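## Task

Place the box of screws, the box of paper clips and the plastic jar on the shelf, and no other object. Each must stay there on its own, not because the robot is still supporting it, and everything has to settle and stop moving shortly after you finish. At the end, open the grippers and pull the arms away.

## Robot and tools

ROBOT. There are two six-joint arms, left_arm and right_arm, each with a two-finger parallel gripper and a wrist camera. Root link poses in the scene frame: left_arm at (-0.037, +0.356, 0) m with quat_wxyz (+0.995, 0, 0, +0.100); right_arm at (-0.039, -0.276, 0) m with quat_wxyz (+0.999, 0, 0, -0.046).

FRAME. One shared scene frame: origin on the table surface midway between the arms, +x pointing out across the table, +z up, and left_arm sits on the +y side. The words left and right are arm names only and say nothing about which side of a picture something is on. A gripper's fingers extend along its own +z axis and spread apart along its own y axis. The reported end_effector_position is the point between the finger pads, roughly 1 cm short of the fingertips.

execute_actions. Argument actions is a list holding zero or one item; optional pictures (true/false) decides whether camera images come back (they do by default).
- Empty list {"actions": []}: nothing is commanded; you just get the current state.
- Move: {"rows": [...], "steps": n}. rows holds 1 to 15 rows; steps is 1 to 15 (15 if omitted), each step lasting 1/30 s. Row k is used on step k; if rows run out, the final row keeps being used.
- Wait: {"steps": n} with no rows, n up to 300 control steps, counted from the previous result (your writing time eats into it).
Each row is a single flat list of 14 numbers covering both arms, always all 14 even if one arm stays still: left_arm waist, shoulder, elbow, wrist pitch, wrist yaw, wrist roll, opening, then right_arm in the same seven-number order. The six joint numbers are absolute target joint angles in radians (joint space, not Cartesian), in the same convention as the Joint positions readout. Nominal ranges per arm: waist -2.618 to 3.054, shoulder 0.000 to 3.142, elbow 0.000 to 3.142, wrist pitch -1.571 to 1.571, wrist yaw -1.571 to 1.571, wrist roll -2.094 to 2.094. The true stops may differ by up to 0.036 rad either way. A call is rejected (nothing is sent) if some target lies over 0.036 rad beyond its range end and also further out than that joint's last reported angle. Targets past a real stop are cut off at the stop, and the result may say "joint sent to its limit" (possibly referring to an earlier action still running); lack of that message does not prove there is more room. The opening number is an absolute gripper command from -1 (closed) to +1 (fully open).

MOTION. Speed is capped: each step, a joint's target is held within a fixed distance of its measured angle (waist 0.202, shoulder 0.258, elbow 0.238, wrist pitch 0.573, wrist yaw and roll 0.522 rad), and if the targets would move a gripper over 70 mm from where it is, all that arm's targets are pulled back proportionally. Between calls the arms keep heading for the last row sent until everything has nearly stopped or a step is HELD; after that only a new action makes them move or press further. Fingers already opening or closing finish their motion.

RESULTS. The state line shows, per arm, end_effector_position (m) and end_effector_quat_wxyz in the scene frame; these can be somewhat wrong, more so when reaching far. Joint positions and Joint velocities list each arm's six joints (rad, rad/s) followed by the finger-pad gap (m, m/s; 0.094 m is fully open). grip_measured is the finger opening expressed on the command scale. "joint command not followed" means a clearance check altered or blocked some joint targets on some steps while the rest of the row went through. HELD flags steps where your row was not (fully) sent. MOTOR HOT appears at 75 °C; OVER-TEMPERATURE FAULT reports a stop.

GRIPPING. Away from the ends of the scale, the fingers go to where grip_measured would equal your number. To hold something, command about 0.03 below the measured opening for a firm grip, less of a gap for a gentler one. Each gripper's reading carries a fixed error of up to about 1 mm. Pad force tops out near 50 to 62 N (sometimes lower, and weaker on parts under about 2 mm thick); first contact can spike briefly.

HEAT. Carrying loads warms the motors, even while you are thinking. At 90 °C the hot arm halts for 10 s (that threshold then rests for 5 minutes before it can trigger again); at 100 °C that arm goes limp and drops until cooled. Some heat carries into the next scene.

zoom_image. Arguments: camera ("cam_left_wrist" or "cam_right_wrist") and region [x0, y0, x1, y1] in pixels of that camera's latest 616x616 image, origin top-left, at most 504 by 504. Returns an enlarged view; moves nothing.

read_manual. Optional section, only "licences"; returns URDF licence text and does not move anything.

finished_scene. Argument scene: the number of the scene you are in. It is final, reports whether the goal was met, and starts the next task. Answering without any tool call ends all remaining work.

AVOID. Knocking or placing anything off the table, dropping or slamming objects, shoving hard, and letting the arms collide or press on each other (that can end the scene). Expect occasional tugs on held parts or pushes on loose objects. Before finishing, make sure the objects rest stably on the shelf without support, release them and move the grippers clear.

Each tool is called after "Emit:" as name(argument=value, ...), one argument or row to a line, values as JSON.

## Session

Emit:
execute_actions(
  actions=[],
)

Scene clock: 0.00 s of 5100.00 s.
left_arm: end_effector_position=(+0.2705, +0.4657, +0.1049) grip_measured=+1.000 end_effector_quat_wxyz=(-0.192, +0.712, -0.608, -0.295) | right_arm: end_effector_position=(+0.3774, -0.5438, +0.1692) grip_measured=+1.000 end_effector_quat_wxyz=(+0.281, +0.295, +0.757, +0.512)
Joint positions: left_arm=[-0.212  1.93   1.454 -1.347 -0.681 -1.829  0.094] | right_arm=[-0.829  2.5    2.335 -1.55  -1.242 -0.282  0.094]
Joint velocities: left_arm=[ 0.007 -0.007 -0.012  0.007  0.037 -0.007  0.   ] | right_arm=[-0.017  0.002  0.002 -0.022 -0.007 -0.051  0.   ]
Motor temperatures (°C, as the motors report them): left_arm=[30 28 29 28 31 28] | right_arm=[27 28 29 29 29 28]

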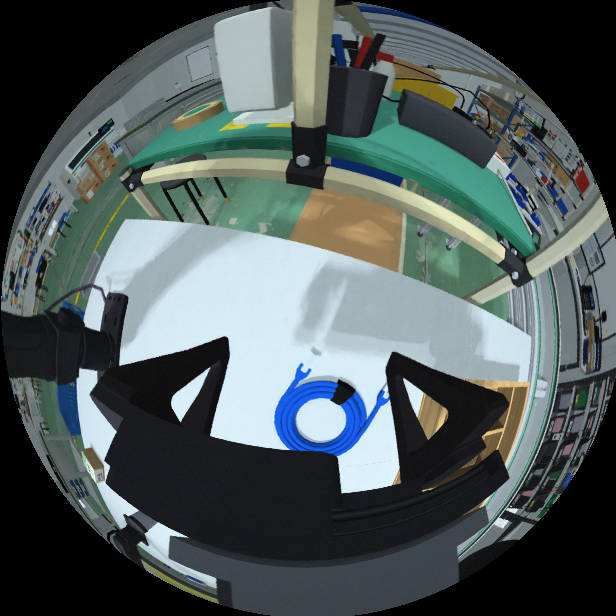

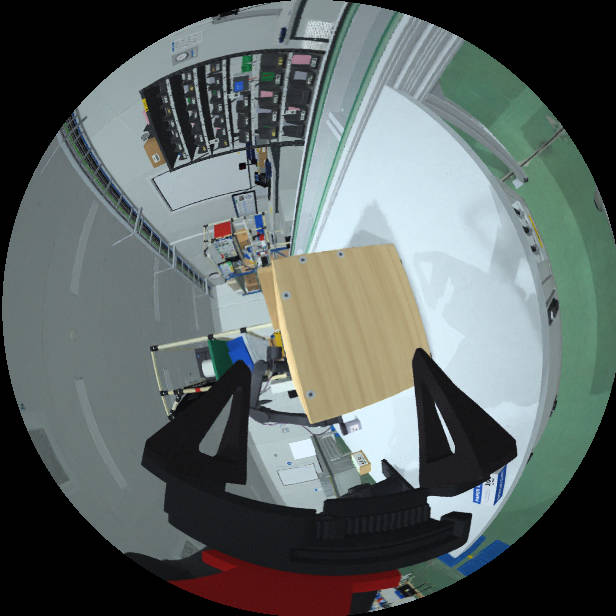

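Emit:
execute_actions(
  actions=[
    {"rows":[[-0.5,1.57,1.9,-1.5,0,0,1,-0.829,2.5,2.335,-1.55,-1.242,-0.282,1]]},
  ],
  pictures=false,
)

Emit:
execute_actions(
  actions=[
    {"steps":45},
  ],
)

Scene clock: 3.33 s of 5100.00 s.
left_arm: end_effector_position=(+0.2959, +0.2713, +0.2861) grip_measured=+1.000 end_effector_quat_wxyz=(+0.199, -0.307, +0.927, -0.087) | right_arm: end_effector_position=(+0.3771, -0.5439, +0.1683) grip_measured=+1.000 end_effector_quat_wxyz=(+0.279, +0.295, +0.758, +0.510)
Joint positions: left_arm=[-0.498  1.582  1.878 -1.437 -0.087 -0.918  0.094] | right_arm=[-0.829  2.5    2.335 -1.55  -1.237 -0.282  0.094]
Joint velocities: left_arm=[-0.066 -0.598  0.408 -0.3    0.579  2.821  0.   ] | right_arm=[ 0.032  0.017  0.007  0.022  0.037 -0.051  0.   ]
Motor temperatures (°C, as the motors report them): left_arm=[30 29 30 28 31 28] | right_arm=[27 30 29 29 29 28]
Steps of this call (steps 1 to 85: nothing new was sent; steps 86 to 100: all 15 steps of this action). Readings (joint positions):
86: left_arm=[-0.219 1.923 1.465 -1.356 -0.643 -1.792] | right_arm=[-0.829 2.500 2.335 -1.550 -1.242 -0.282]
87: left_arm=[-0.233 1.911 1.482 -1.366 -0.594 -1.747] | right_arm=[-0.829 2.500 2.335 -1.550 -1.241 -0.282]
89: left_arm=[-0.282 1.867 1.529 -1.379 -0.500 -1.661] | right_arm=[-0.829 2.500 2.335 -1.550 -1.239 -0.282]
93: left_arm=[-0.397 1.755 1.647 -1.394 -0.335 -1.484] | right_arm=[-0.829 2.500 2.335 -1.550 -1.238 -0.282]
100: the state above

Scene clock: 4.83 s of 5100.00 s.
left_arm: end_effector_position=(+0.2794, +0.2609, +0.2888) grip_measured=+1.000 end_effector_quat_wxyz=(+0.198, +0.140, +0.970, -0.029) | right_arm: end_effector_position=(+0.3771, -0.5439, +0.1683) grip_measured=+1.000 end_effector_quat_wxyz=(+0.279, +0.295, +0.758, +0.510)
Joint positions: left_arm=[-0.499  1.57   1.895 -1.493 -0.004 -0.01   0.094] | right_arm=[-0.829  2.5    2.335 -1.55  -1.237 -0.282  0.094]
Joint velocities: left_arm=[ 0.007  0.002 -0.002 -0.066 -0.051  0.066  0.   ] | right_arm=[-0.017  0.012 -0.002 -0.007  0.066 -0.022  0.   ]
Motor temperatures (°C, as the motors report them): left_arm=[30 29 30 28 31 28] | right_arm=[27 31 30 29 29 28]
Steps of this call (steps 1 to 45: the robot went on to your last target). Readings (joint positions):
1: left_arm=[-0.499 1.565 1.888 -1.445 -0.068 -0.818] | right_arm=[-0.829 2.500 2.335 -1.550 -1.237 -0.282]
2: left_arm=[-0.499 1.554 1.893 -1.453 -0.055 -0.719] | right_arm=[-0.829 2.500 2.335 -1.550 -1.237 -0.282]
4: left_arm=[-0.499 1.550 1.895 -1.468 -0.036 -0.520] | right_arm=[-0.829 2.500 2.335 -1.550 -1.237 -0.282]
8: left_arm=[-0.499 1.567 1.895 -1.483 -0.015 -0.219] | right_arm=[-0.829 2.500 2.335 -1.550 -1.237 -0.282]
45: the state above
All arms were judged still, so your last target was given up. Only a new action makes them travel on or press farther. Fingers that are still opening or closing keep moving.

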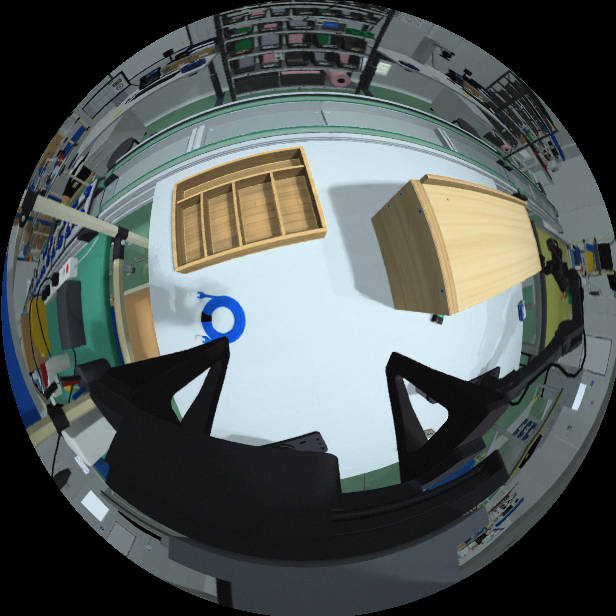

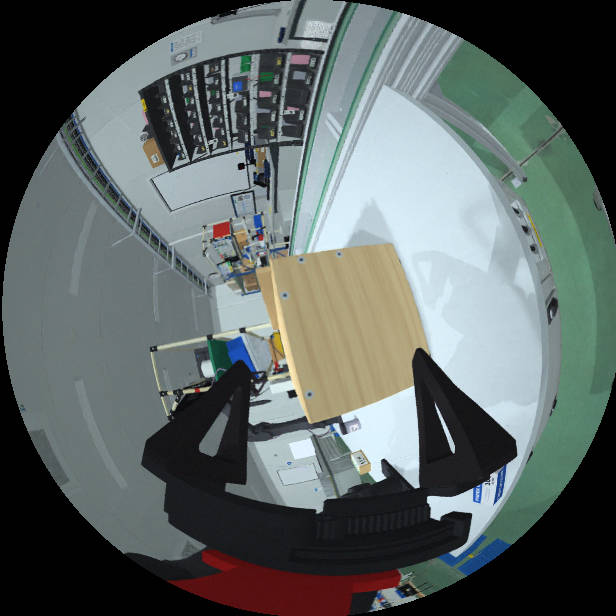

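Emit:
execute_actions(
  actions=[
    {"rows":[[-1.1,1.4,1.9,-1.57,0,0,1,-0.829,2.5,2.335,-1.55,-1.242,-0.282,1]]},
  ],
  pictures=false,
)

Emit:
execute_actions(
  actions=[
    {"steps":25},
  ],
)

Scene clock: 6.13 s of 5100.00 s.
left_arm: end_effector_position=(+0.1383, +0.1329, +0.3267) grip_measured=+1.000 end_effector_quat_wxyz=(+0.218, +0.421, +0.873, -0.112) | right_arm: end_effector_position=(+0.3771, -0.5439, +0.1683) grip_measured=+1.000 end_effector_quat_wxyz=(+0.279, +0.295, +0.758, +0.510)
Joint positions: left_arm=[-1.104  1.404  1.885 -1.557  0.009 -0.007  0.094] | right_arm=[-0.829  2.5    2.335 -1.55  -1.237 -0.282  0.094]
Joint velocities: left_arm=[-0.002 -0.002 -0.007 -0.081  0.007 -0.007  0.   ] | right_arm=[ 0.002 -0.002 -0.012  0.022  0.022  0.037  0.   ]
Motor temperatures (°C, as the motors report them): left_arm=[30 29 30 28 31 28] | right_arm=[27 31 30 29 29 28]
joint sent to its limit (left arm) — the command would take joint 4 (wrist pitch) past its lower limit, so that joint was sent only as far as its limit.
Steps of this call (steps 1 to 24: nothing new was sent; steps 25 to 39: all 15 steps of this action). Readings (joint positions):
25: left_arm=[-0.518 1.559 1.891 -1.494 -0.014 -0.010] | right_arm=[-0.829 2.500 2.335 -1.550 -1.237 -0.282]
26: left_arm=[-0.559 1.543 1.886 -1.501 -0.019 -0.010] | right_arm=[-0.829 2.500 2.335 -1.550 -1.237 -0.282]
28: left_arm=[-0.684 1.495 1.885 -1.514 -0.017 -0.010] | right_arm=[-0.829 2.500 2.335 -1.550 -1.237 -0.282]
32: left_arm=[-0.993 1.413 1.885 -1.533 -0.005 -0.009] | right_arm=[-0.829 2.500 2.335 -1.550 -1.237 -0.282]
39: the state above

Scene clock: 6.97 s of 5100.00 s.
left_arm: end_effector_position=(+0.1380, +0.1341, +0.3261) grip_measured=+1.000 end_effector_quat_wxyz=(+0.216, +0.421, +0.874, -0.109) | right_arm: end_effector_position=(+0.3771, -0.5439, +0.1683) grip_measured=+1.000 end_effector_quat_wxyz=(+0.279, +0.295, +0.758, +0.510)
Joint positions: left_arm=[-1.104  1.404  1.885 -1.562  0.006 -0.007  0.094] | right_arm=[-0.829  2.5    2.335 -1.55  -1.237 -0.282  0.094]
Joint velocities: left_arm=[-0.017  0.002 -0.007 -0.051  0.007 -0.007  0.   ] | right_arm=[ 0.017 -0.002  0.002  0.022  0.022  0.007  0.   ]
Motor temperatures (°C, as the motors report them): left_arm=[30 29 30 28 31 28] | right_arm=[27 32 30 29 29 28]
joint sent to its limit (left arm) — the command would take joint 4 (wrist pitch) past its lower limit, so that joint was sent only as far as its limit.
Steps of this call (steps 1 to 15: the robot went on to your last target; steps 16 to 25: nothing new was sent). Readings (joint positions):
1: left_arm=[-1.104 1.404 1.885 -1.558 0.009 -0.007] | right_arm=[-0.829 2.500 2.335 -1.550 -1.237 -0.282]
2: left_arm=[-1.104 1.404 1.885 -1.559 0.008 -0.007] | right_arm=[-0.829 2.500 2.335 -1.550 -1.237 -0.282]
4: left_arm=[-1.104 1.404 1.885 -1.560 0.008 -0.007] | right_arm=[-0.829 2.500 2.335 -1.550 -1.237 -0.282]
8: left_arm=[-1.104 1.404 1.885 -1.561 0.007 -0.007] | right_arm=[-0.829 2.500 2.335 -1.550 -1.237 -0.282]
25: the state above
All arms were judged still, so your last target was given up. Only a new action makes them travel on or press farther. Fingers that are still opening or closing keep moving.

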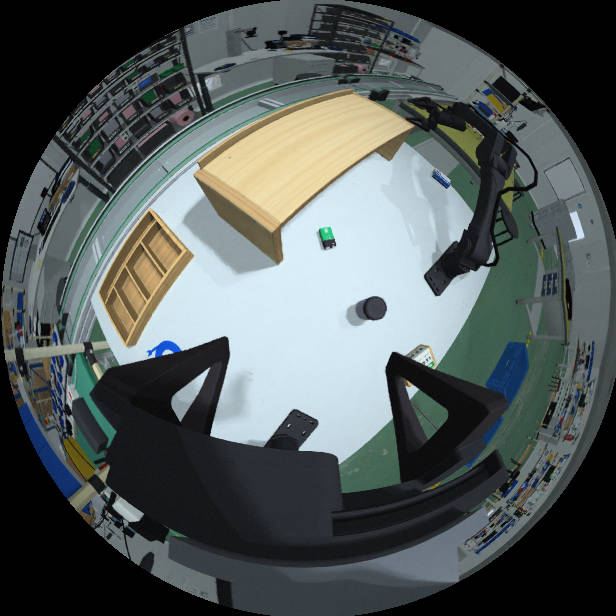

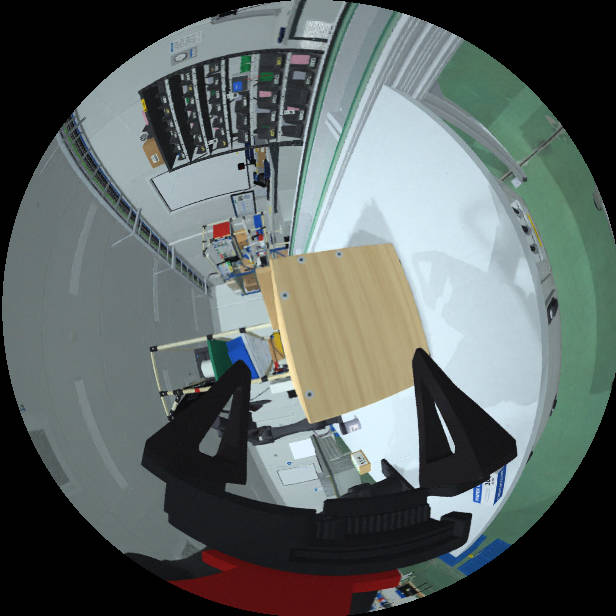

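Emit:
zoom_image(
  camera="cam_left_wrist",
  region=[260,140,520,420],
)

Region (260, 140, 520, 420) of cam_left_wrist's 616x616 image, scaled by 1.800, with more detail than that image has; it fills the left 468 columns of this view, and the rest is white.

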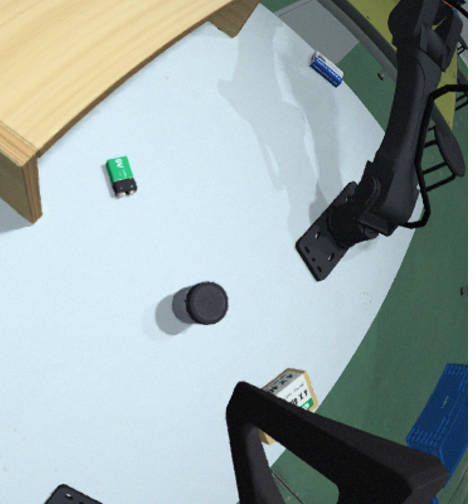

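Emit:
execute_actions(
  actions=[
    {"rows":[[-1.49,1.836,1.695,-1.43,0,0,1,-0.829,2.5,2.335,-1.55,-1.242,-0.282,1]]},
  ],
  pictures=false,
)

Emit:
execute_actions(
  actions=[
    {"steps":15},
  ],
)

Scene clock: 13.47 s of 5100.00 s.
left_arm: end_effector_position=(+0.0516, +0.0340, +0.1257) grip_measured=+1.000 end_effector_quat_wxyz=(-0.037, +0.603, +0.796, +0.025) | right_arm: end_effector_position=(+0.3771, -0.5439, +0.1683) grip_measured=+1.000 end_effector_quat_wxyz=(+0.279, +0.295, +0.758, +0.510)
Joint positions: left_arm=[-1.503  1.896  1.673 -1.438  0.006 -0.006  0.094] | right_arm=[-0.829  2.5    2.335 -1.55  -1.237 -0.282  0.094]
Joint velocities: left_arm=[-0.002 -0.007 -0.046  0.11  -0.066 -0.022  0.   ] | right_arm=[-0.007  0.002  0.002 -0.022 -0.051 -0.037  0.   ]
Motor temperatures (°C, as the motors report them): left_arm=[30 29 30 29 31 28] | right_arm=[27 34 30 29 30 28]
Steps of this call (steps 1 to 90: nothing new was sent; then 3.00 s passed at rest; steps 91 to 105: all 15 steps of this action). Readings (joint positions):
91: left_arm=[-1.118 1.412 1.875 -1.556 -0.001 -0.007] | right_arm=[-0.829 2.500 2.335 -1.550 -1.237 -0.282]
92: left_arm=[-1.146 1.426 1.861 -1.549 -0.003 -0.007] | right_arm=[-0.829 2.500 2.335 -1.550 -1.237 -0.282]
94: left_arm=[-1.213 1.484 1.826 -1.533 -0.004 -0.007] | right_arm=[-0.829 2.500 2.335 -1.550 -1.237 -0.282]
98: left_arm=[-1.351 1.675 1.764 -1.496 -0.005 -0.007] | right_arm=[-0.829 2.500 2.335 -1.550 -1.237 -0.282]
105: the state above

Scene clock: 13.97 s of 5100.00 s.
left_arm: end_effector_position=(+0.0531, +0.0346, +0.1381) grip_measured=+1.000 end_effector_quat_wxyz=(-0.021, +0.602, +0.798, +0.013) | right_arm: end_effector_position=(+0.3771, -0.5439, +0.1683) grip_measured=+1.000 end_effector_quat_wxyz=(+0.279, +0.295, +0.758, +0.510)
Joint positions: left_arm=[-1.499  1.856  1.673 -1.436  0.005 -0.006  0.094] | right_arm=[-0.829  2.5    2.335 -1.55  -1.237 -0.282  0.094]
Joint velocities: left_arm=[ 0.012 -0.007 -0.007 -0.037  0.037  0.007  0.   ] | right_arm=[-0.027  0.012 -0.007 -0.051  0.081 -0.051  0.   ]
Motor temperatures (°C, as the motors report them): left_arm=[30 29 30 28 31 28] | right_arm=[27 34 30 29 30 28]
Steps of this call (steps 1 to 15: the robot went on to your last target). Readings (joint positions):
1: left_arm=[-1.503 1.893 1.673 -1.437 0.006 -0.006] | right_arm=[-0.829 2.500 2.335 -1.550 -1.237 -0.282]
2: left_arm=[-1.501 1.885 1.673 -1.436 0.006 -0.006] | right_arm=[-0.829 2.500 2.335 -1.550 -1.237 -0.282]
4: left_arm=[-1.499 1.869 1.673 -1.436 0.005 -0.006] | right_arm=[-0.829 2.500 2.335 -1.550 -1.237 -0.282]
8: left_arm=[-1.499 1.856 1.673 -1.436 0.005 -0.006] | right_arm=[-0.829 2.500 2.335 -1.550 -1.237 -0.282]
15: the state above

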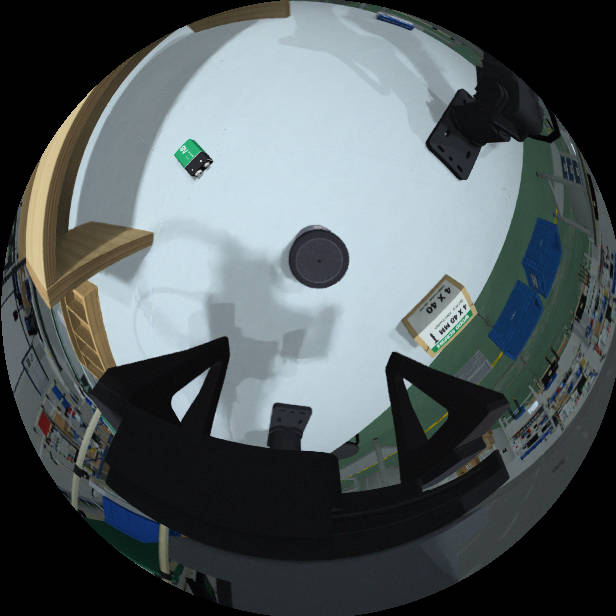

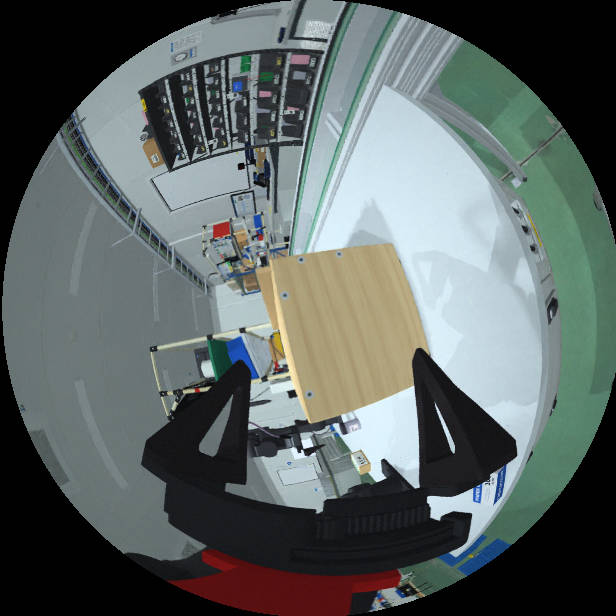

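Emit:
execute_actions(
  actions=[
    {"rows":[[-1.52,1.96,1.68,-1.28,0,0,1,-0.829,2.5,2.335,-1.55,-1.242,-0.282,1]]},
  ],
)

Scene clock: 15.60 s of 5100.00 s.
left_arm: end_effector_position=(+0.0580, +0.0007, +0.0945) grip_measured=+1.000 end_effector_quat_wxyz=(-0.017, +0.607, +0.794, +0.010) | right_arm: end_effector_position=(+0.3771, -0.5439, +0.1683) grip_measured=+1.000 end_effector_quat_wxyz=(+0.279, +0.295, +0.758, +0.510)
Joint positions: left_arm=[-1.511  1.984  1.674 -1.299  0.004 -0.006  0.094] | right_arm=[-0.829  2.5    2.335 -1.55  -1.237 -0.282  0.094]
Joint velocities: left_arm=[-0.002  0.017  0.007 -0.007 -0.007  0.007  0.   ] | right_arm=[ 0.007 -0.007 -0.007 -0.037 -0.066 -0.125  0.   ]
Motor temperatures (°C, as the motors report them): left_arm=[30 29 31 28 31 28] | right_arm=[27 35 30 29 30 28]
Steps of this call (steps 1 to 15: the robot went on to your last target; steps 16 to 34: nothing new was sent; steps 35 to 49: all 15 steps of this action). Readings (joint positions):
35: left_arm=[-1.500 1.866 1.674 -1.426 0.005 -0.006] | right_arm=[-0.829 2.500 2.335 -1.550 -1.237 -0.282]
36: left_arm=[-1.502 1.881 1.674 -1.403 0.004 -0.006] | right_arm=[-0.829 2.500 2.335 -1.550 -1.237 -0.282]
38: left_arm=[-1.507 1.927 1.674 -1.361 0.004 -0.006] | right_arm=[-0.829 2.500 2.335 -1.550 -1.237 -0.282]
42: left_arm=[-1.511 1.985 1.674 -1.315 0.004 -0.006] | right_arm=[-0.829 2.500 2.335 -1.550 -1.237 -0.282]
49: the state above

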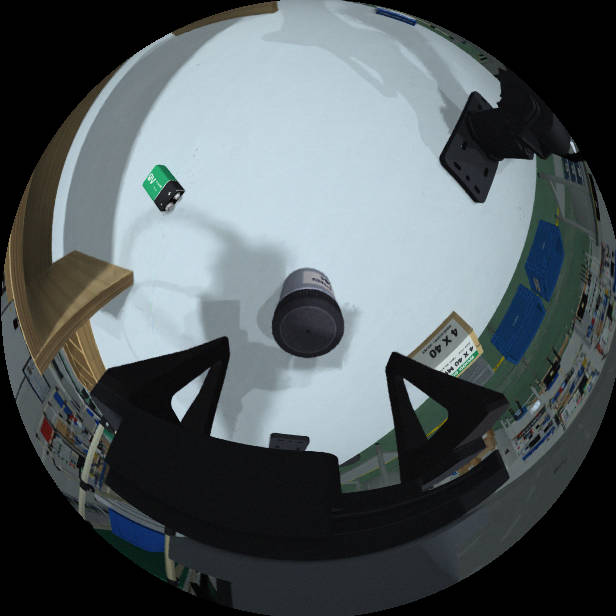

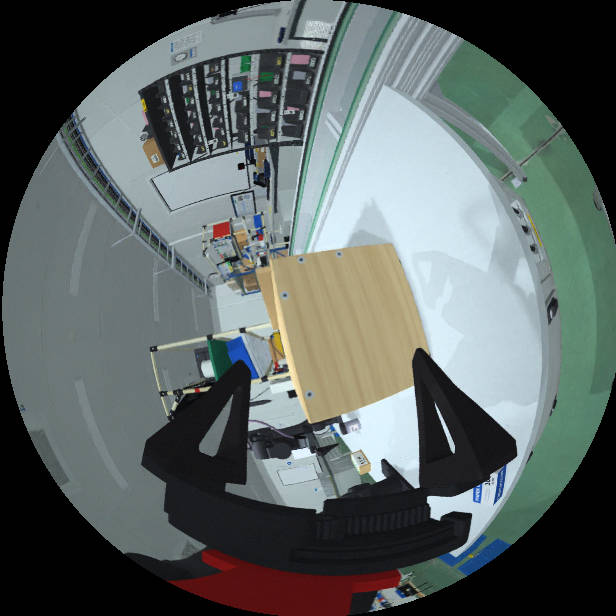

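Emit:
execute_actions(
  actions=[
    {"rows":[[-1.52,1.975,1.58,-1.175,0,0,1,-0.829,2.5,2.335,-1.55,-1.242,-0.282,1]]},
  ],
)

Scene clock: 17.93 s of 5100.00 s.
left_arm: end_effector_position=(+0.0579, +0.0009, +0.0701) grip_measured=+1.000 end_effector_quat_wxyz=(-0.013, +0.607, +0.795, +0.008) | right_arm: end_effector_position=(+0.3771, -0.5439, +0.1683) grip_measured=+1.000 end_effector_quat_wxyz=(+0.279, +0.295, +0.758, +0.510)
Joint positions: left_arm=[-1.511  1.987  1.581 -1.195  0.004 -0.006  0.094] | right_arm=[-0.829  2.5    2.335 -1.55  -1.237 -0.282  0.094]
Joint velocities: left_arm=[-0.002 -0.007  0.017  0.051  0.081 -0.007  0.   ] | right_arm=[ 0.002 -0.017 -0.002 -0.051 -0.007  0.037  0.   ]
Motor temperatures (°C, as the motors report them): left_arm=[30 30 31 28 31 28] | right_arm=[27 35 30 29 30 28]
Steps of this call (steps 1 to 15: the robot went on to your last target; steps 16 to 55: nothing new was sent; steps 56 to 70: all 15 steps of this action). Readings (joint positions):
56: left_arm=[-1.511 1.981 1.658 -1.276 0.004 -0.006] | right_arm=[-0.829 2.500 2.335 -1.550 -1.237 -0.282]
57: left_arm=[-1.511 1.978 1.636 -1.254 0.004 -0.006] | right_arm=[-0.829 2.500 2.335 -1.550 -1.237 -0.282]
59: left_arm=[-1.511 1.981 1.600 -1.232 0.004 -0.006] | right_arm=[-0.829 2.500 2.335 -1.550 -1.237 -0.282]
63: left_arm=[-1.511 1.987 1.581 -1.214 0.004 -0.006] | right_arm=[-0.829 2.500 2.335 -1.550 -1.237 -0.282]
70: the state above

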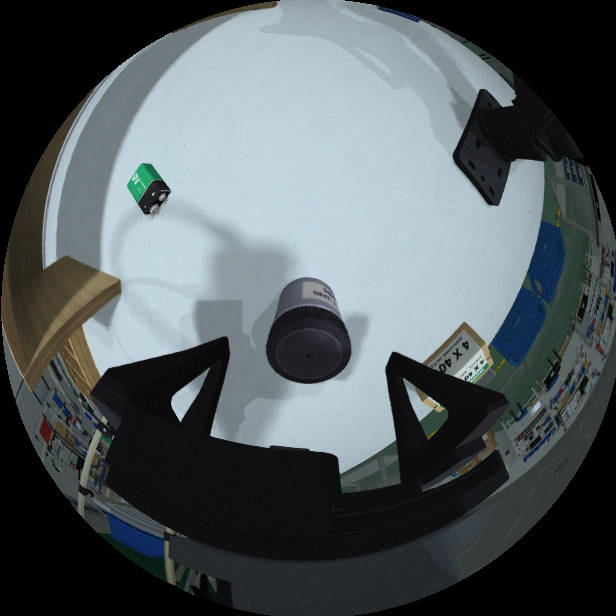

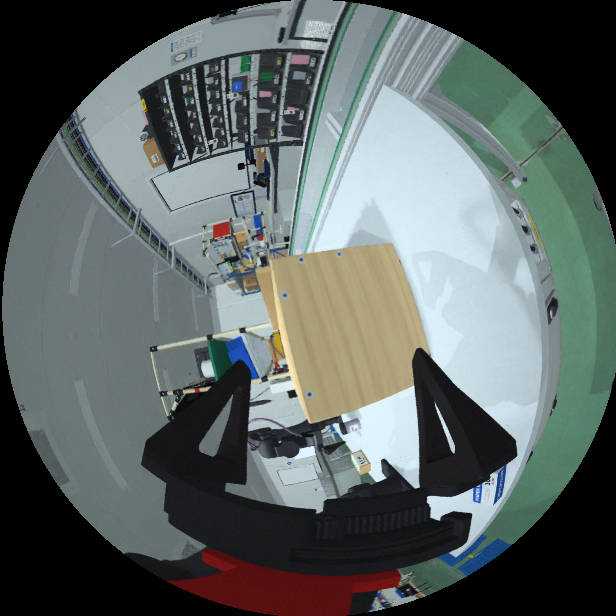

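Emit:
execute_actions(
  actions=[
    {"rows":[[-1.52,1.975,1.46,-1.055,0,0,1,-0.829,2.5,2.335,-1.55,-1.242,-0.282,1]]},
  ],
)

Scene clock: 18.83 s of 5100.00 s.
left_arm: end_effector_position=(+0.0559, +0.0084, +0.0393) grip_measured=+1.000 end_effector_quat_wxyz=(-0.015, +0.607, +0.795, +0.009) | right_arm: end_effector_position=(+0.3771, -0.5439, +0.1683) grip_measured=+1.000 end_effector_quat_wxyz=(+0.279, +0.295, +0.758, +0.510)
Joint positions: left_arm=[-1.511  1.989  1.458 -1.076  0.004 -0.006  0.094] | right_arm=[-0.829  2.5    2.335 -1.55  -1.237 -0.282  0.094]
Joint velocities: left_arm=[-0.002  0.017  0.012  0.007 -0.022  0.051  0.   ] | right_arm=[ 0.007  0.017  0.012 -0.007 -0.007 -0.037  0.   ]
Motor temperatures (°C, as the motors report them): left_arm=[30 30 31 28 31 28] | right_arm=[27 35 30 29 30 28]
Steps of this call (steps 1 to 12: the robot went on to your last target; steps 13 to 27: all 15 steps of this action). Readings (joint positions):
13: left_arm=[-1.511 1.982 1.560 -1.165 0.004 -0.006] | right_arm=[-0.829 2.500 2.335 -1.550 -1.237 -0.282]
14: left_arm=[-1.511 1.977 1.531 -1.139 0.004 -0.006] | right_arm=[-0.829 2.500 2.335 -1.550 -1.237 -0.282]
16: left_arm=[-1.511 1.980 1.485 -1.116 0.004 -0.006] | right_arm=[-0.829 2.500 2.335 -1.550 -1.237 -0.282]
20: left_arm=[-1.511 1.989 1.458 -1.099 0.004 -0.006] | right_arm=[-0.829 2.500 2.335 -1.550 -1.237 -0.282]
27: the state above

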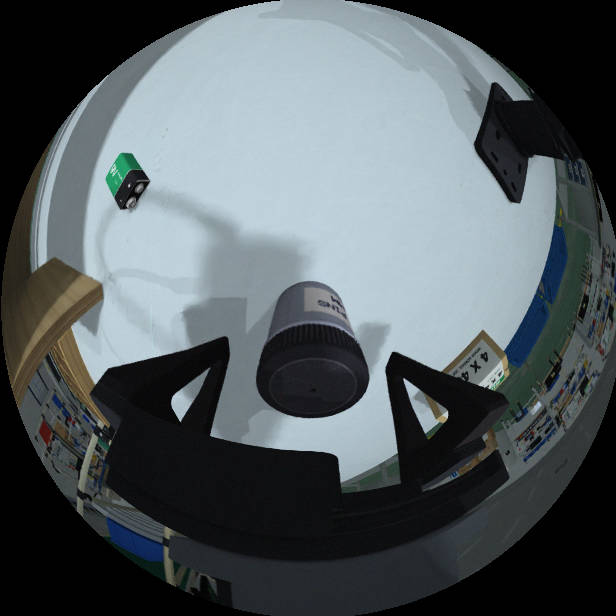

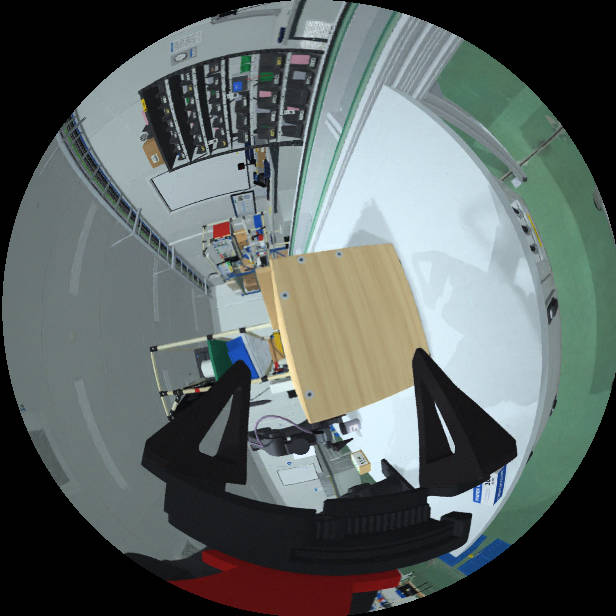

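Emit:
execute_actions(
  actions=[
    {"rows":[[-1.52,1.975,1.43,-1.025,0,0,-0.1,-0.829,2.5,2.335,-1.55,-1.242,-0.282,1]]},
  ],
)

Scene clock: 20.37 s of 5100.00 s.
left_arm: end_effector_position=(+0.0561, +0.0084, +0.0348) grip_measured=-0.070 end_effector_quat_wxyz=(-0.013, +0.607, +0.795, +0.008) | right_arm: end_effector_position=(+0.3771, -0.5439, +0.1683) grip_measured=+1.000 end_effector_quat_wxyz=(+0.279, +0.295, +0.758, +0.510)
Joint positions: left_arm=[-1.511  1.989  1.44  -1.051  0.004 -0.006  0.044] | right_arm=[-0.829  2.5    2.335 -1.55  -1.237 -0.282  0.094]
Joint velocities: left_arm=[-0.002 -0.002  0.017  0.022 -0.022 -0.022 -0.001] | right_arm=[ 0.002  0.002 -0.007 -0.051 -0.051  0.007  0.   ]
Motor temperatures (°C, as the motors report them): left_arm=[30 31 31 28 31 28] | right_arm=[27 36 30 29 30 28]
Steps of this call (steps 1 to 15: the robot went on to your last target; steps 16 to 31: nothing new was sent; steps 32 to 46: all 15 steps of this action). Readings (joint positions):
32: left_arm=[-1.511 1.989 1.455 -1.066 0.004 -0.006] | right_arm=[-0.829 2.500 2.335 -1.550 -1.237 -0.282]
33: left_arm=[-1.511 1.989 1.451 -1.060 0.004 -0.006] | right_arm=[-0.829 2.500 2.335 -1.550 -1.237 -0.282]
35: left_arm=[-1.511 1.989 1.441 -1.053 0.004 -0.006] | right_arm=[-0.829 2.500 2.335 -1.550 -1.237 -0.282]
39: left_arm=[-1.511 1.989 1.440 -1.051 0.004 -0.006] | right_arm=[-0.829 2.500 2.335 -1.550 -1.237 -0.282]
46: the state above

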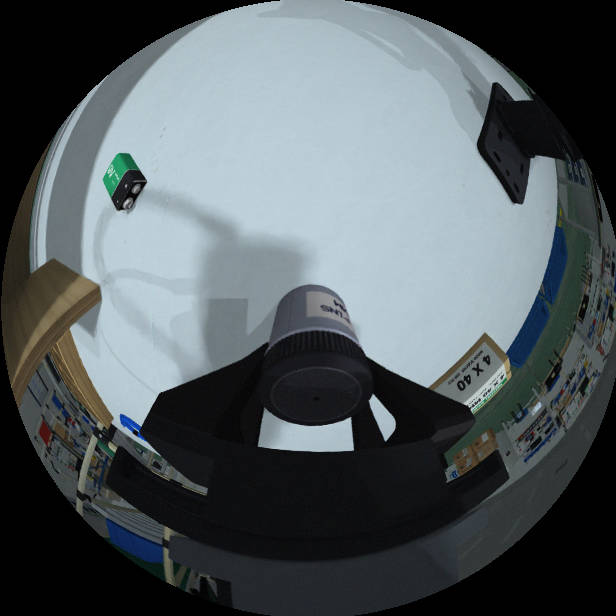

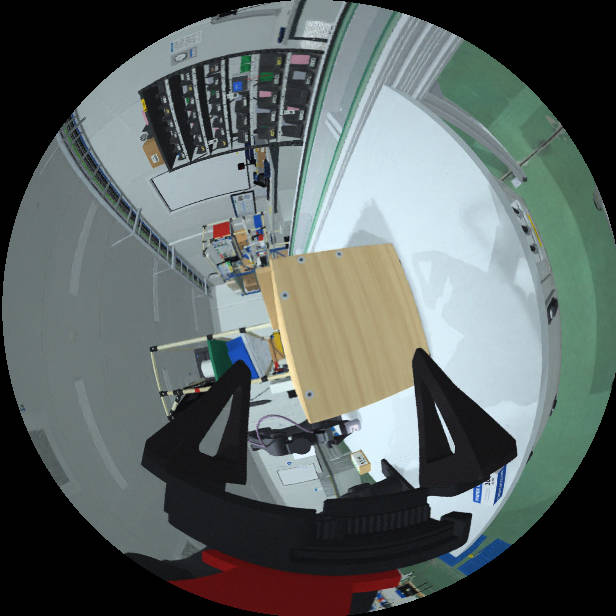

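Emit:
execute_actions(
  actions=[
    {"rows":[[-1.52,1.975,1.43,-1.025,0,0,1,-0.829,2.5,2.335,-1.55,-1.242,-0.282,1],[-1.52,1.975,1.43,-1.025,0,0,1,-0.829,2.5,2.335,-1.55,-1.242,-0.282,1],[-1.52,1.975,1.43,-1.025,0,0,1,-0.829,2.5,2.335,-1.55,-1.242,-0.282,1],[-1.52,1.975,1.43,-1.025,0,0,1,-0.829,2.5,2.335,-1.55,-1.242,-0.282,1],[-1.52,1.9,1.32,-0.9,0,0,1,-0.829,2.5,2.335,-1.55,-1.242,-0.282,1],[-1.52,1.83,1.21,-0.78,0,0,1,-0.829,2.5,2.335,-1.55,-1.242,-0.282,1],[-1.52,1.75,1.1,-0.65,0,0,1,-0.829,2.5,2.335,-1.55,-1.242,-0.282,1],[-1.52,1.675,0.99,-0.53,0,0,1,-0.829,2.5,2.335,-1.55,-1.242,-0.282,1]]},
  ],
  pictures=false,
)

Emit:
execute_actions(
  actions=[
    {"rows":[[-1.52,1.63,0.9,-0.39,0,0,1,-0.829,2.5,2.335,-1.55,-1.242,-0.282,1],[-1.52,1.6,0.8,-0.25,0,0,1,-0.829,2.5,2.335,-1.55,-1.242,-0.282,1],[-1.52,1.55,0.7,-0.11,0,0,1,-0.829,2.5,2.335,-1.55,-1.242,-0.282,1],[-1.52,1.512,0.61,0.02,0,0,1,-0.829,2.5,2.335,-1.55,-1.242,-0.282,1]]},
  ],
)

Scene clock: 23.53 s of 5100.00 s.
left_arm: end_effector_position=(+0.0501, +0.0307, +0.0276) grip_measured=+1.000 end_effector_quat_wxyz=(+0.094, +0.603, +0.789, -0.075) | right_arm: end_effector_position=(+0.3771, -0.5439, +0.1683) grip_measured=+1.000 end_effector_quat_wxyz=(+0.279, +0.295, +0.758, +0.510)
Joint positions: left_arm=[-1.511  1.69   0.991 -0.63   0.004 -0.006  0.094] | right_arm=[-0.829  2.5    2.335 -1.55  -1.237 -0.282  0.094]
Joint velocities: left_arm=[ 0.002 -0.002  0.007  0.652 -0.066  0.051  0.   ] | right_arm=[-0.002 -0.002 -0.002  0.007  0.022 -0.007  0.   ]
Motor temperatures (°C, as the motors report them): left_arm=[30 31 31 28 31 28] | right_arm=[27 36 30 29 30 28]
Steps of this call (steps 1 to 15: the robot went on to your last target; steps 16 to 80: nothing new was sent; steps 81 to 95: all 15 steps of this action). Readings (joint positions):
81: left_arm=[-1.511 1.989 1.440 -1.050 0.004 -0.006] | right_arm=[-0.829 2.500 2.335 -1.550 -1.237 -0.282]
82: left_arm=[-1.511 1.989 1.440 -1.048 0.004 -0.006] | right_arm=[-0.829 2.500 2.335 -1.550 -1.237 -0.282]
84: left_arm=[-1.511 1.989 1.440 -1.046 0.004 -0.006] | right_arm=[-0.829 2.500 2.335 -1.550 -1.237 -0.282]
88: left_arm=[-1.511 1.831 1.183 -0.817 0.004 -0.006] | right_arm=[-0.829 2.500 2.335 -1.550 -1.237 -0.282]
95: the state above

Scene clock: 24.03 s of 5100.00 s.
left_arm: end_effector_position=(+0.0529, +0.0162, +0.0249) grip_measured=+1.000 end_effector_quat_wxyz=(+0.245, +0.581, +0.752, -0.190) | right_arm: end_effector_position=(+0.3771, -0.5439, +0.1683) grip_measured=+1.000 end_effector_quat_wxyz=(+0.279, +0.295, +0.758, +0.510)
Joint positions: left_arm=[-1.516  1.523  0.613 -0.029  0.001  0.     0.094] | right_arm=[-0.829  2.5    2.335 -1.55  -1.237 -0.282  0.094]
Joint velocities: left_arm=[-0.002  0.002  0.002  0.198 -0.11  -0.007  0.   ] | right_arm=[ 0.002 -0.007  0.007  0.066 -0.007  0.066  0.   ]
Motor temperatures (°C, as the motors report them): left_arm=[30 31 31 28 31 28] | right_arm=[27 36 30 29 30 28]
Steps of this call (steps 1 to 15: all 15 steps of this action). Readings (joint positions):
1: left_arm=[-1.511 1.683 0.975 -0.582 0.004 -0.006] | right_arm=[-0.829 2.500 2.335 -1.550 -1.237 -0.282]
2: left_arm=[-1.511 1.663 0.933 -0.506 0.004 -0.006] | right_arm=[-0.829 2.500 2.335 -1.550 -1.237 -0.282]
4: left_arm=[-1.511 1.594 0.786 -0.325 0.004 -0.006] | right_arm=[-0.829 2.500 2.335 -1.550 -1.237 -0.282]
8: left_arm=[-1.516 1.523 0.620 -0.146 0.001 0.000] | right_arm=[-0.829 2.500 2.335 -1.550 -1.237 -0.282]
15: the state above

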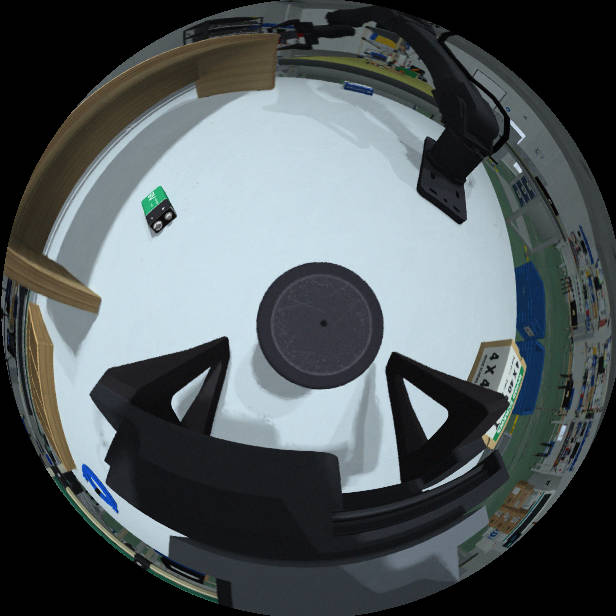

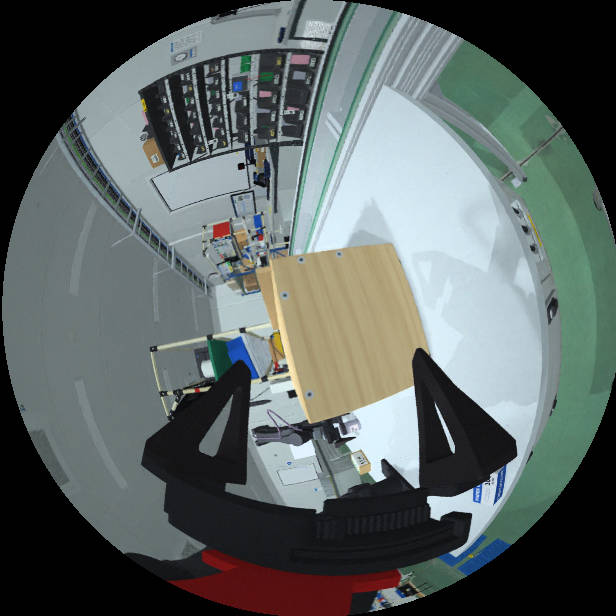

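Emit:
execute_actions(
  actions=[
    {"rows":[[-1.52,1.52,0.645,-0.02,0,0,1,-0.829,2.5,2.335,-1.55,-1.242,-0.282,1]],"steps":8},
  ],
  pictures=false,
)

Emit:
execute_actions(
  actions=[
    {"rows":[[-1.52,1.52,0.645,-0.02,0,0,-0.1,-0.829,2.5,2.335,-1.55,-1.242,-0.282,1]]},
  ],
)

Scene clock: 25.27 s of 5100.00 s.
left_arm: end_effector_position=(+0.0538, +0.0129, +0.0274) grip_measured=+1.000 end_effector_quat_wxyz=(+0.251, +0.580, +0.750, -0.195) | right_arm: end_effector_position=(+0.3771, -0.5439, +0.1683) grip_measured=+1.000 end_effector_quat_wxyz=(+0.279, +0.295, +0.758, +0.510)
Joint positions: left_arm=[-1.516  1.523  0.613 -0.013  0.001  0.     0.094] | right_arm=[-0.829  2.5    2.335 -1.55  -1.237 -0.282  0.094]
Joint velocities: left_arm=[-0.007  0.002  0.002 -0.051  0.037  0.037  0.   ] | right_arm=[-0.002 -0.017  0.007 -0.066 -0.095 -0.007  0.   ]
Motor temperatures (°C, as the motors report them): left_arm=[30 31 31 29 31 28] | right_arm=[27 37 31 29 30 28]
Steps of this call (steps 1 to 29: the robot went on to your last target; steps 30 to 37: all 8 steps of this action). Readings (joint positions):
30: left_arm=[-1.516 1.523 0.613 -0.003 0.001 0.000] | right_arm=[-0.829 2.500 2.335 -1.550 -1.237 -0.282]
31: left_arm=[-1.516 1.523 0.613 -0.005 0.001 0.000] | right_arm=[-0.829 2.500 2.335 -1.550 -1.237 -0.282]
33: left_arm=[-1.516 1.523 0.613 -0.009 0.001 0.000] | right_arm=[-0.829 2.500 2.335 -1.550 -1.237 -0.282]
37: the state above

Scene clock: 25.77 s of 5100.00 s.
left_arm: end_effector_position=(+0.0537, +0.0133, +0.0271) grip_measured=-0.098 end_effector_quat_wxyz=(+0.251, +0.580, +0.750, -0.194) | right_arm: end_effector_position=(+0.3771, -0.5439, +0.1683) grip_measured=+1.000 end_effector_quat_wxyz=(+0.279, +0.295, +0.758, +0.510)
Joint positions: left_arm=[-1.516  1.523  0.613 -0.014  0.001  0.     0.042] | right_arm=[-0.829  2.5    2.335 -1.55  -1.237 -0.282  0.094]
Joint velocities: left_arm=[-0.012 -0.012 -0.002  0.007 -0.095  0.022  0.   ] | right_arm=[ 0.012 -0.017 -0.002 -0.007 -0.081  0.051  0.   ]
Motor temperatures (°C, as the motors report them): left_arm=[30 31 31 29 31 28] | right_arm=[27 37 31 29 30 28]
Steps of this call (steps 1 to 15: all 15 steps of this action). Readings (joint positions):
1: left_arm=[-1.516 1.523 0.613 -0.013 0.001 0.000] | right_arm=[-0.829 2.500 2.335 -1.550 -1.237 -0.282]
2: left_arm=[-1.516 1.523 0.613 -0.013 0.001 0.000] | right_arm=[-0.829 2.500 2.335 -1.550 -1.237 -0.282]
4: left_arm=[-1.516 1.523 0.613 -0.014 0.001 0.000] | right_arm=[-0.829 2.500 2.335 -1.550 -1.237 -0.282]
8: left_arm=[-1.516 1.523 0.613 -0.014 0.001 0.000] | right_arm=[-0.829 2.500 2.335 -1.550 -1.237 -0.282]
15: the state above

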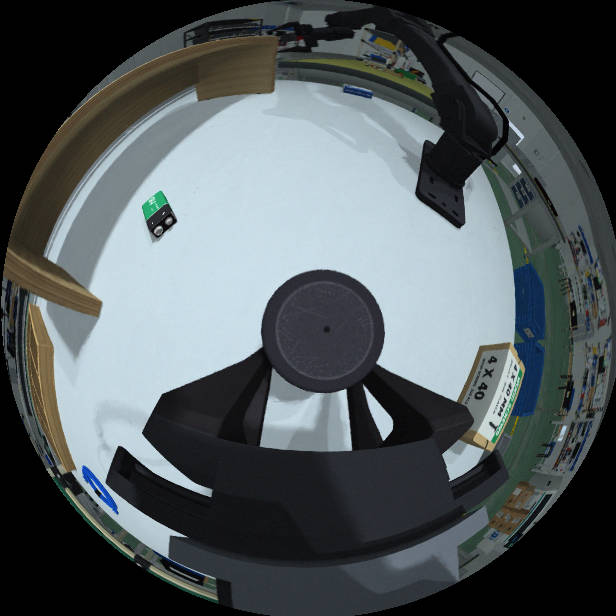

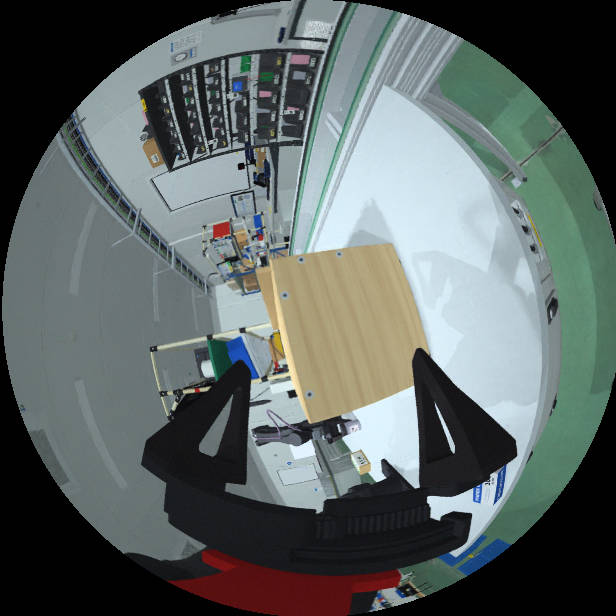

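Emit:
execute_actions(
  actions=[
    {"rows":[[-1.52,1.52,0.645,-0.02,0,0,0.5,-0.829,2.5,2.335,-1.55,-1.242,-0.282,1],[-1.52,1.52,0.645,-0.02,0,0,0.5,-0.829,2.5,2.335,-1.55,-1.242,-0.282,1],[-1.52,1.52,0.645,-0.02,0,0,0.5,-0.829,2.5,2.335,-1.55,-1.242,-0.282,1],[-1.52,1.52,0.645,-0.02,0,0,0.5,-0.829,2.5,2.335,-1.55,-1.242,-0.282,1],[-1.52,1.55,0.70,-0.045,0,0,0.5,-0.829,2.5,2.335,-1.55,-1.242,-0.282,1]]},
  ],
  pictures=false,
)

Emit:
execute_actions(
  actions=[
    {"rows":[[-1.52,1.55,0.70,-0.045,0,0,-0.1,-0.829,2.5,2.335,-1.55,-1.242,-0.282,1]]},
  ],
)

Scene clock: 27.47 s of 5100.00 s.
left_arm: end_effector_position=(+0.0575, -0.0010, +0.0371) grip_measured=+0.498 end_effector_quat_wxyz=(+0.256, +0.579, +0.749, -0.198) | right_arm: end_effector_position=(+0.3771, -0.5439, +0.1683) grip_measured=+1.000 end_effector_quat_wxyz=(+0.279, +0.295, +0.758, +0.510)
Joint positions: left_arm=[-1.516  1.547  0.674 -0.038  0.001  0.     0.07 ] | right_arm=[-0.829  2.5    2.335 -1.55  -1.237 -0.282  0.094]
Joint velocities: left_arm=[-0.012  0.012 -0.007 -0.051  0.095 -0.022  0.   ] | right_arm=[-0.007  0.012 -0.002 -0.007  0.007 -0.022  0.   ]
Motor temperatures (°C, as the motors report them): left_arm=[30 31 31 29 31 28] | right_arm=[27 37 31 29 30 28]
Steps of this call (steps 1 to 15: the robot went on to your last target; steps 16 to 36: nothing new was sent; steps 37 to 51: all 15 steps of this action). Readings (joint positions):
37: left_arm=[-1.516 1.523 0.613 -0.014 0.001 0.000] | right_arm=[-0.829 2.500 2.335 -1.550 -1.237 -0.282]
38: left_arm=[-1.516 1.523 0.613 -0.014 0.001 0.000] | right_arm=[-0.829 2.500 2.335 -1.550 -1.237 -0.282]
40: left_arm=[-1.516 1.523 0.613 -0.014 0.001 0.000] | right_arm=[-0.829 2.500 2.335 -1.550 -1.237 -0.282]
44: left_arm=[-1.516 1.546 0.661 -0.036 0.001 0.000] | right_arm=[-0.829 2.500 2.335 -1.550 -1.237 -0.282]
51: the state above

Scene clock: 27.97 s of 5100.00 s.
left_arm: end_effector_position=(+0.0574, -0.0008, +0.0370) grip_measured=-0.059 end_effector_quat_wxyz=(+0.256, +0.579, +0.749, -0.198) | right_arm: end_effector_position=(+0.3771, -0.5439, +0.1683) grip_measured=+1.000 end_effector_quat_wxyz=(+0.279, +0.295, +0.758, +0.510)
Joint positions: left_arm=[-1.516  1.547  0.674 -0.039  0.001  0.     0.044] | right_arm=[-0.829  2.5    2.335 -1.55  -1.237 -0.282  0.094]
Joint velocities: left_arm=[-0.002 -0.002 -0.002 -0.022 -0.066  0.022 -0.001] | right_arm=[ 0.002  0.012 -0.007  0.022  0.125  0.007  0.   ]
Motor temperatures (°C, as the motors report them): left_arm=[30 31 31 29 31 28] | right_arm=[27 37 31 29 30 28]
Steps of this call (steps 1 to 15: all 15 steps of this action). Readings (joint positions):
1: left_arm=[-1.516 1.547 0.674 -0.039 0.001 0.000] | right_arm=[-0.829 2.500 2.335 -1.550 -1.237 -0.282]
2: left_arm=[-1.516 1.547 0.674 -0.039 0.001 0.000] | right_arm=[-0.829 2.500 2.335 -1.550 -1.237 -0.282]
4: left_arm=[-1.516 1.547 0.674 -0.039 0.001 0.000] | right_arm=[-0.829 2.500 2.335 -1.550 -1.237 -0.282]
8: left_arm=[-1.516 1.547 0.674 -0.039 0.001 0.000] | right_arm=[-0.829 2.500 2.335 -1.550 -1.237 -0.282]
15: the state above

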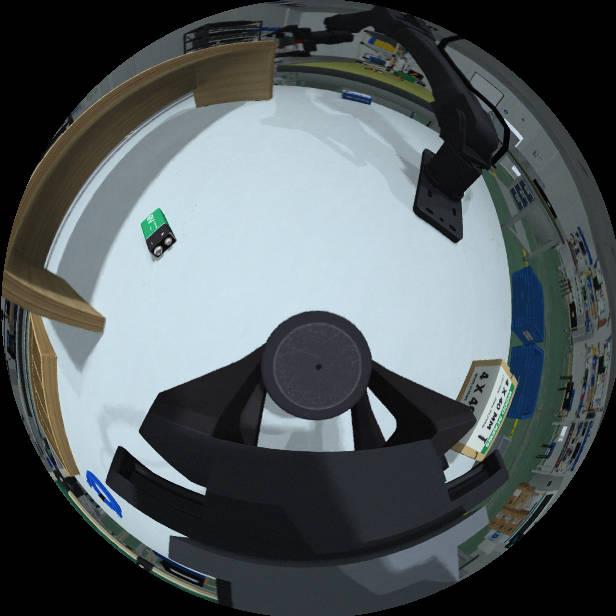

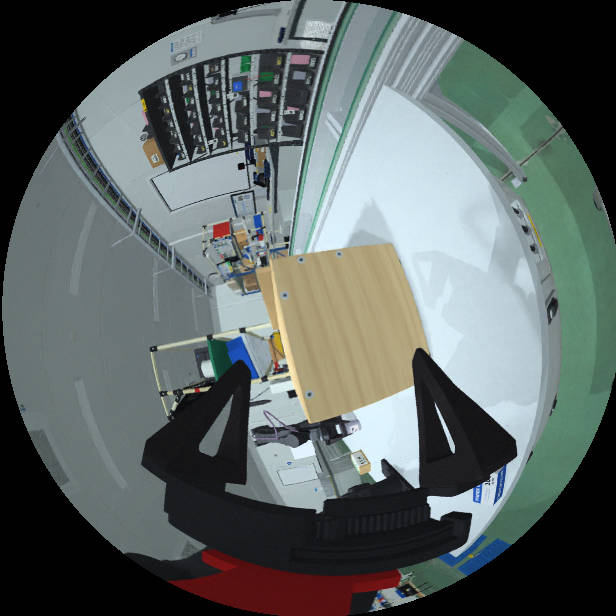

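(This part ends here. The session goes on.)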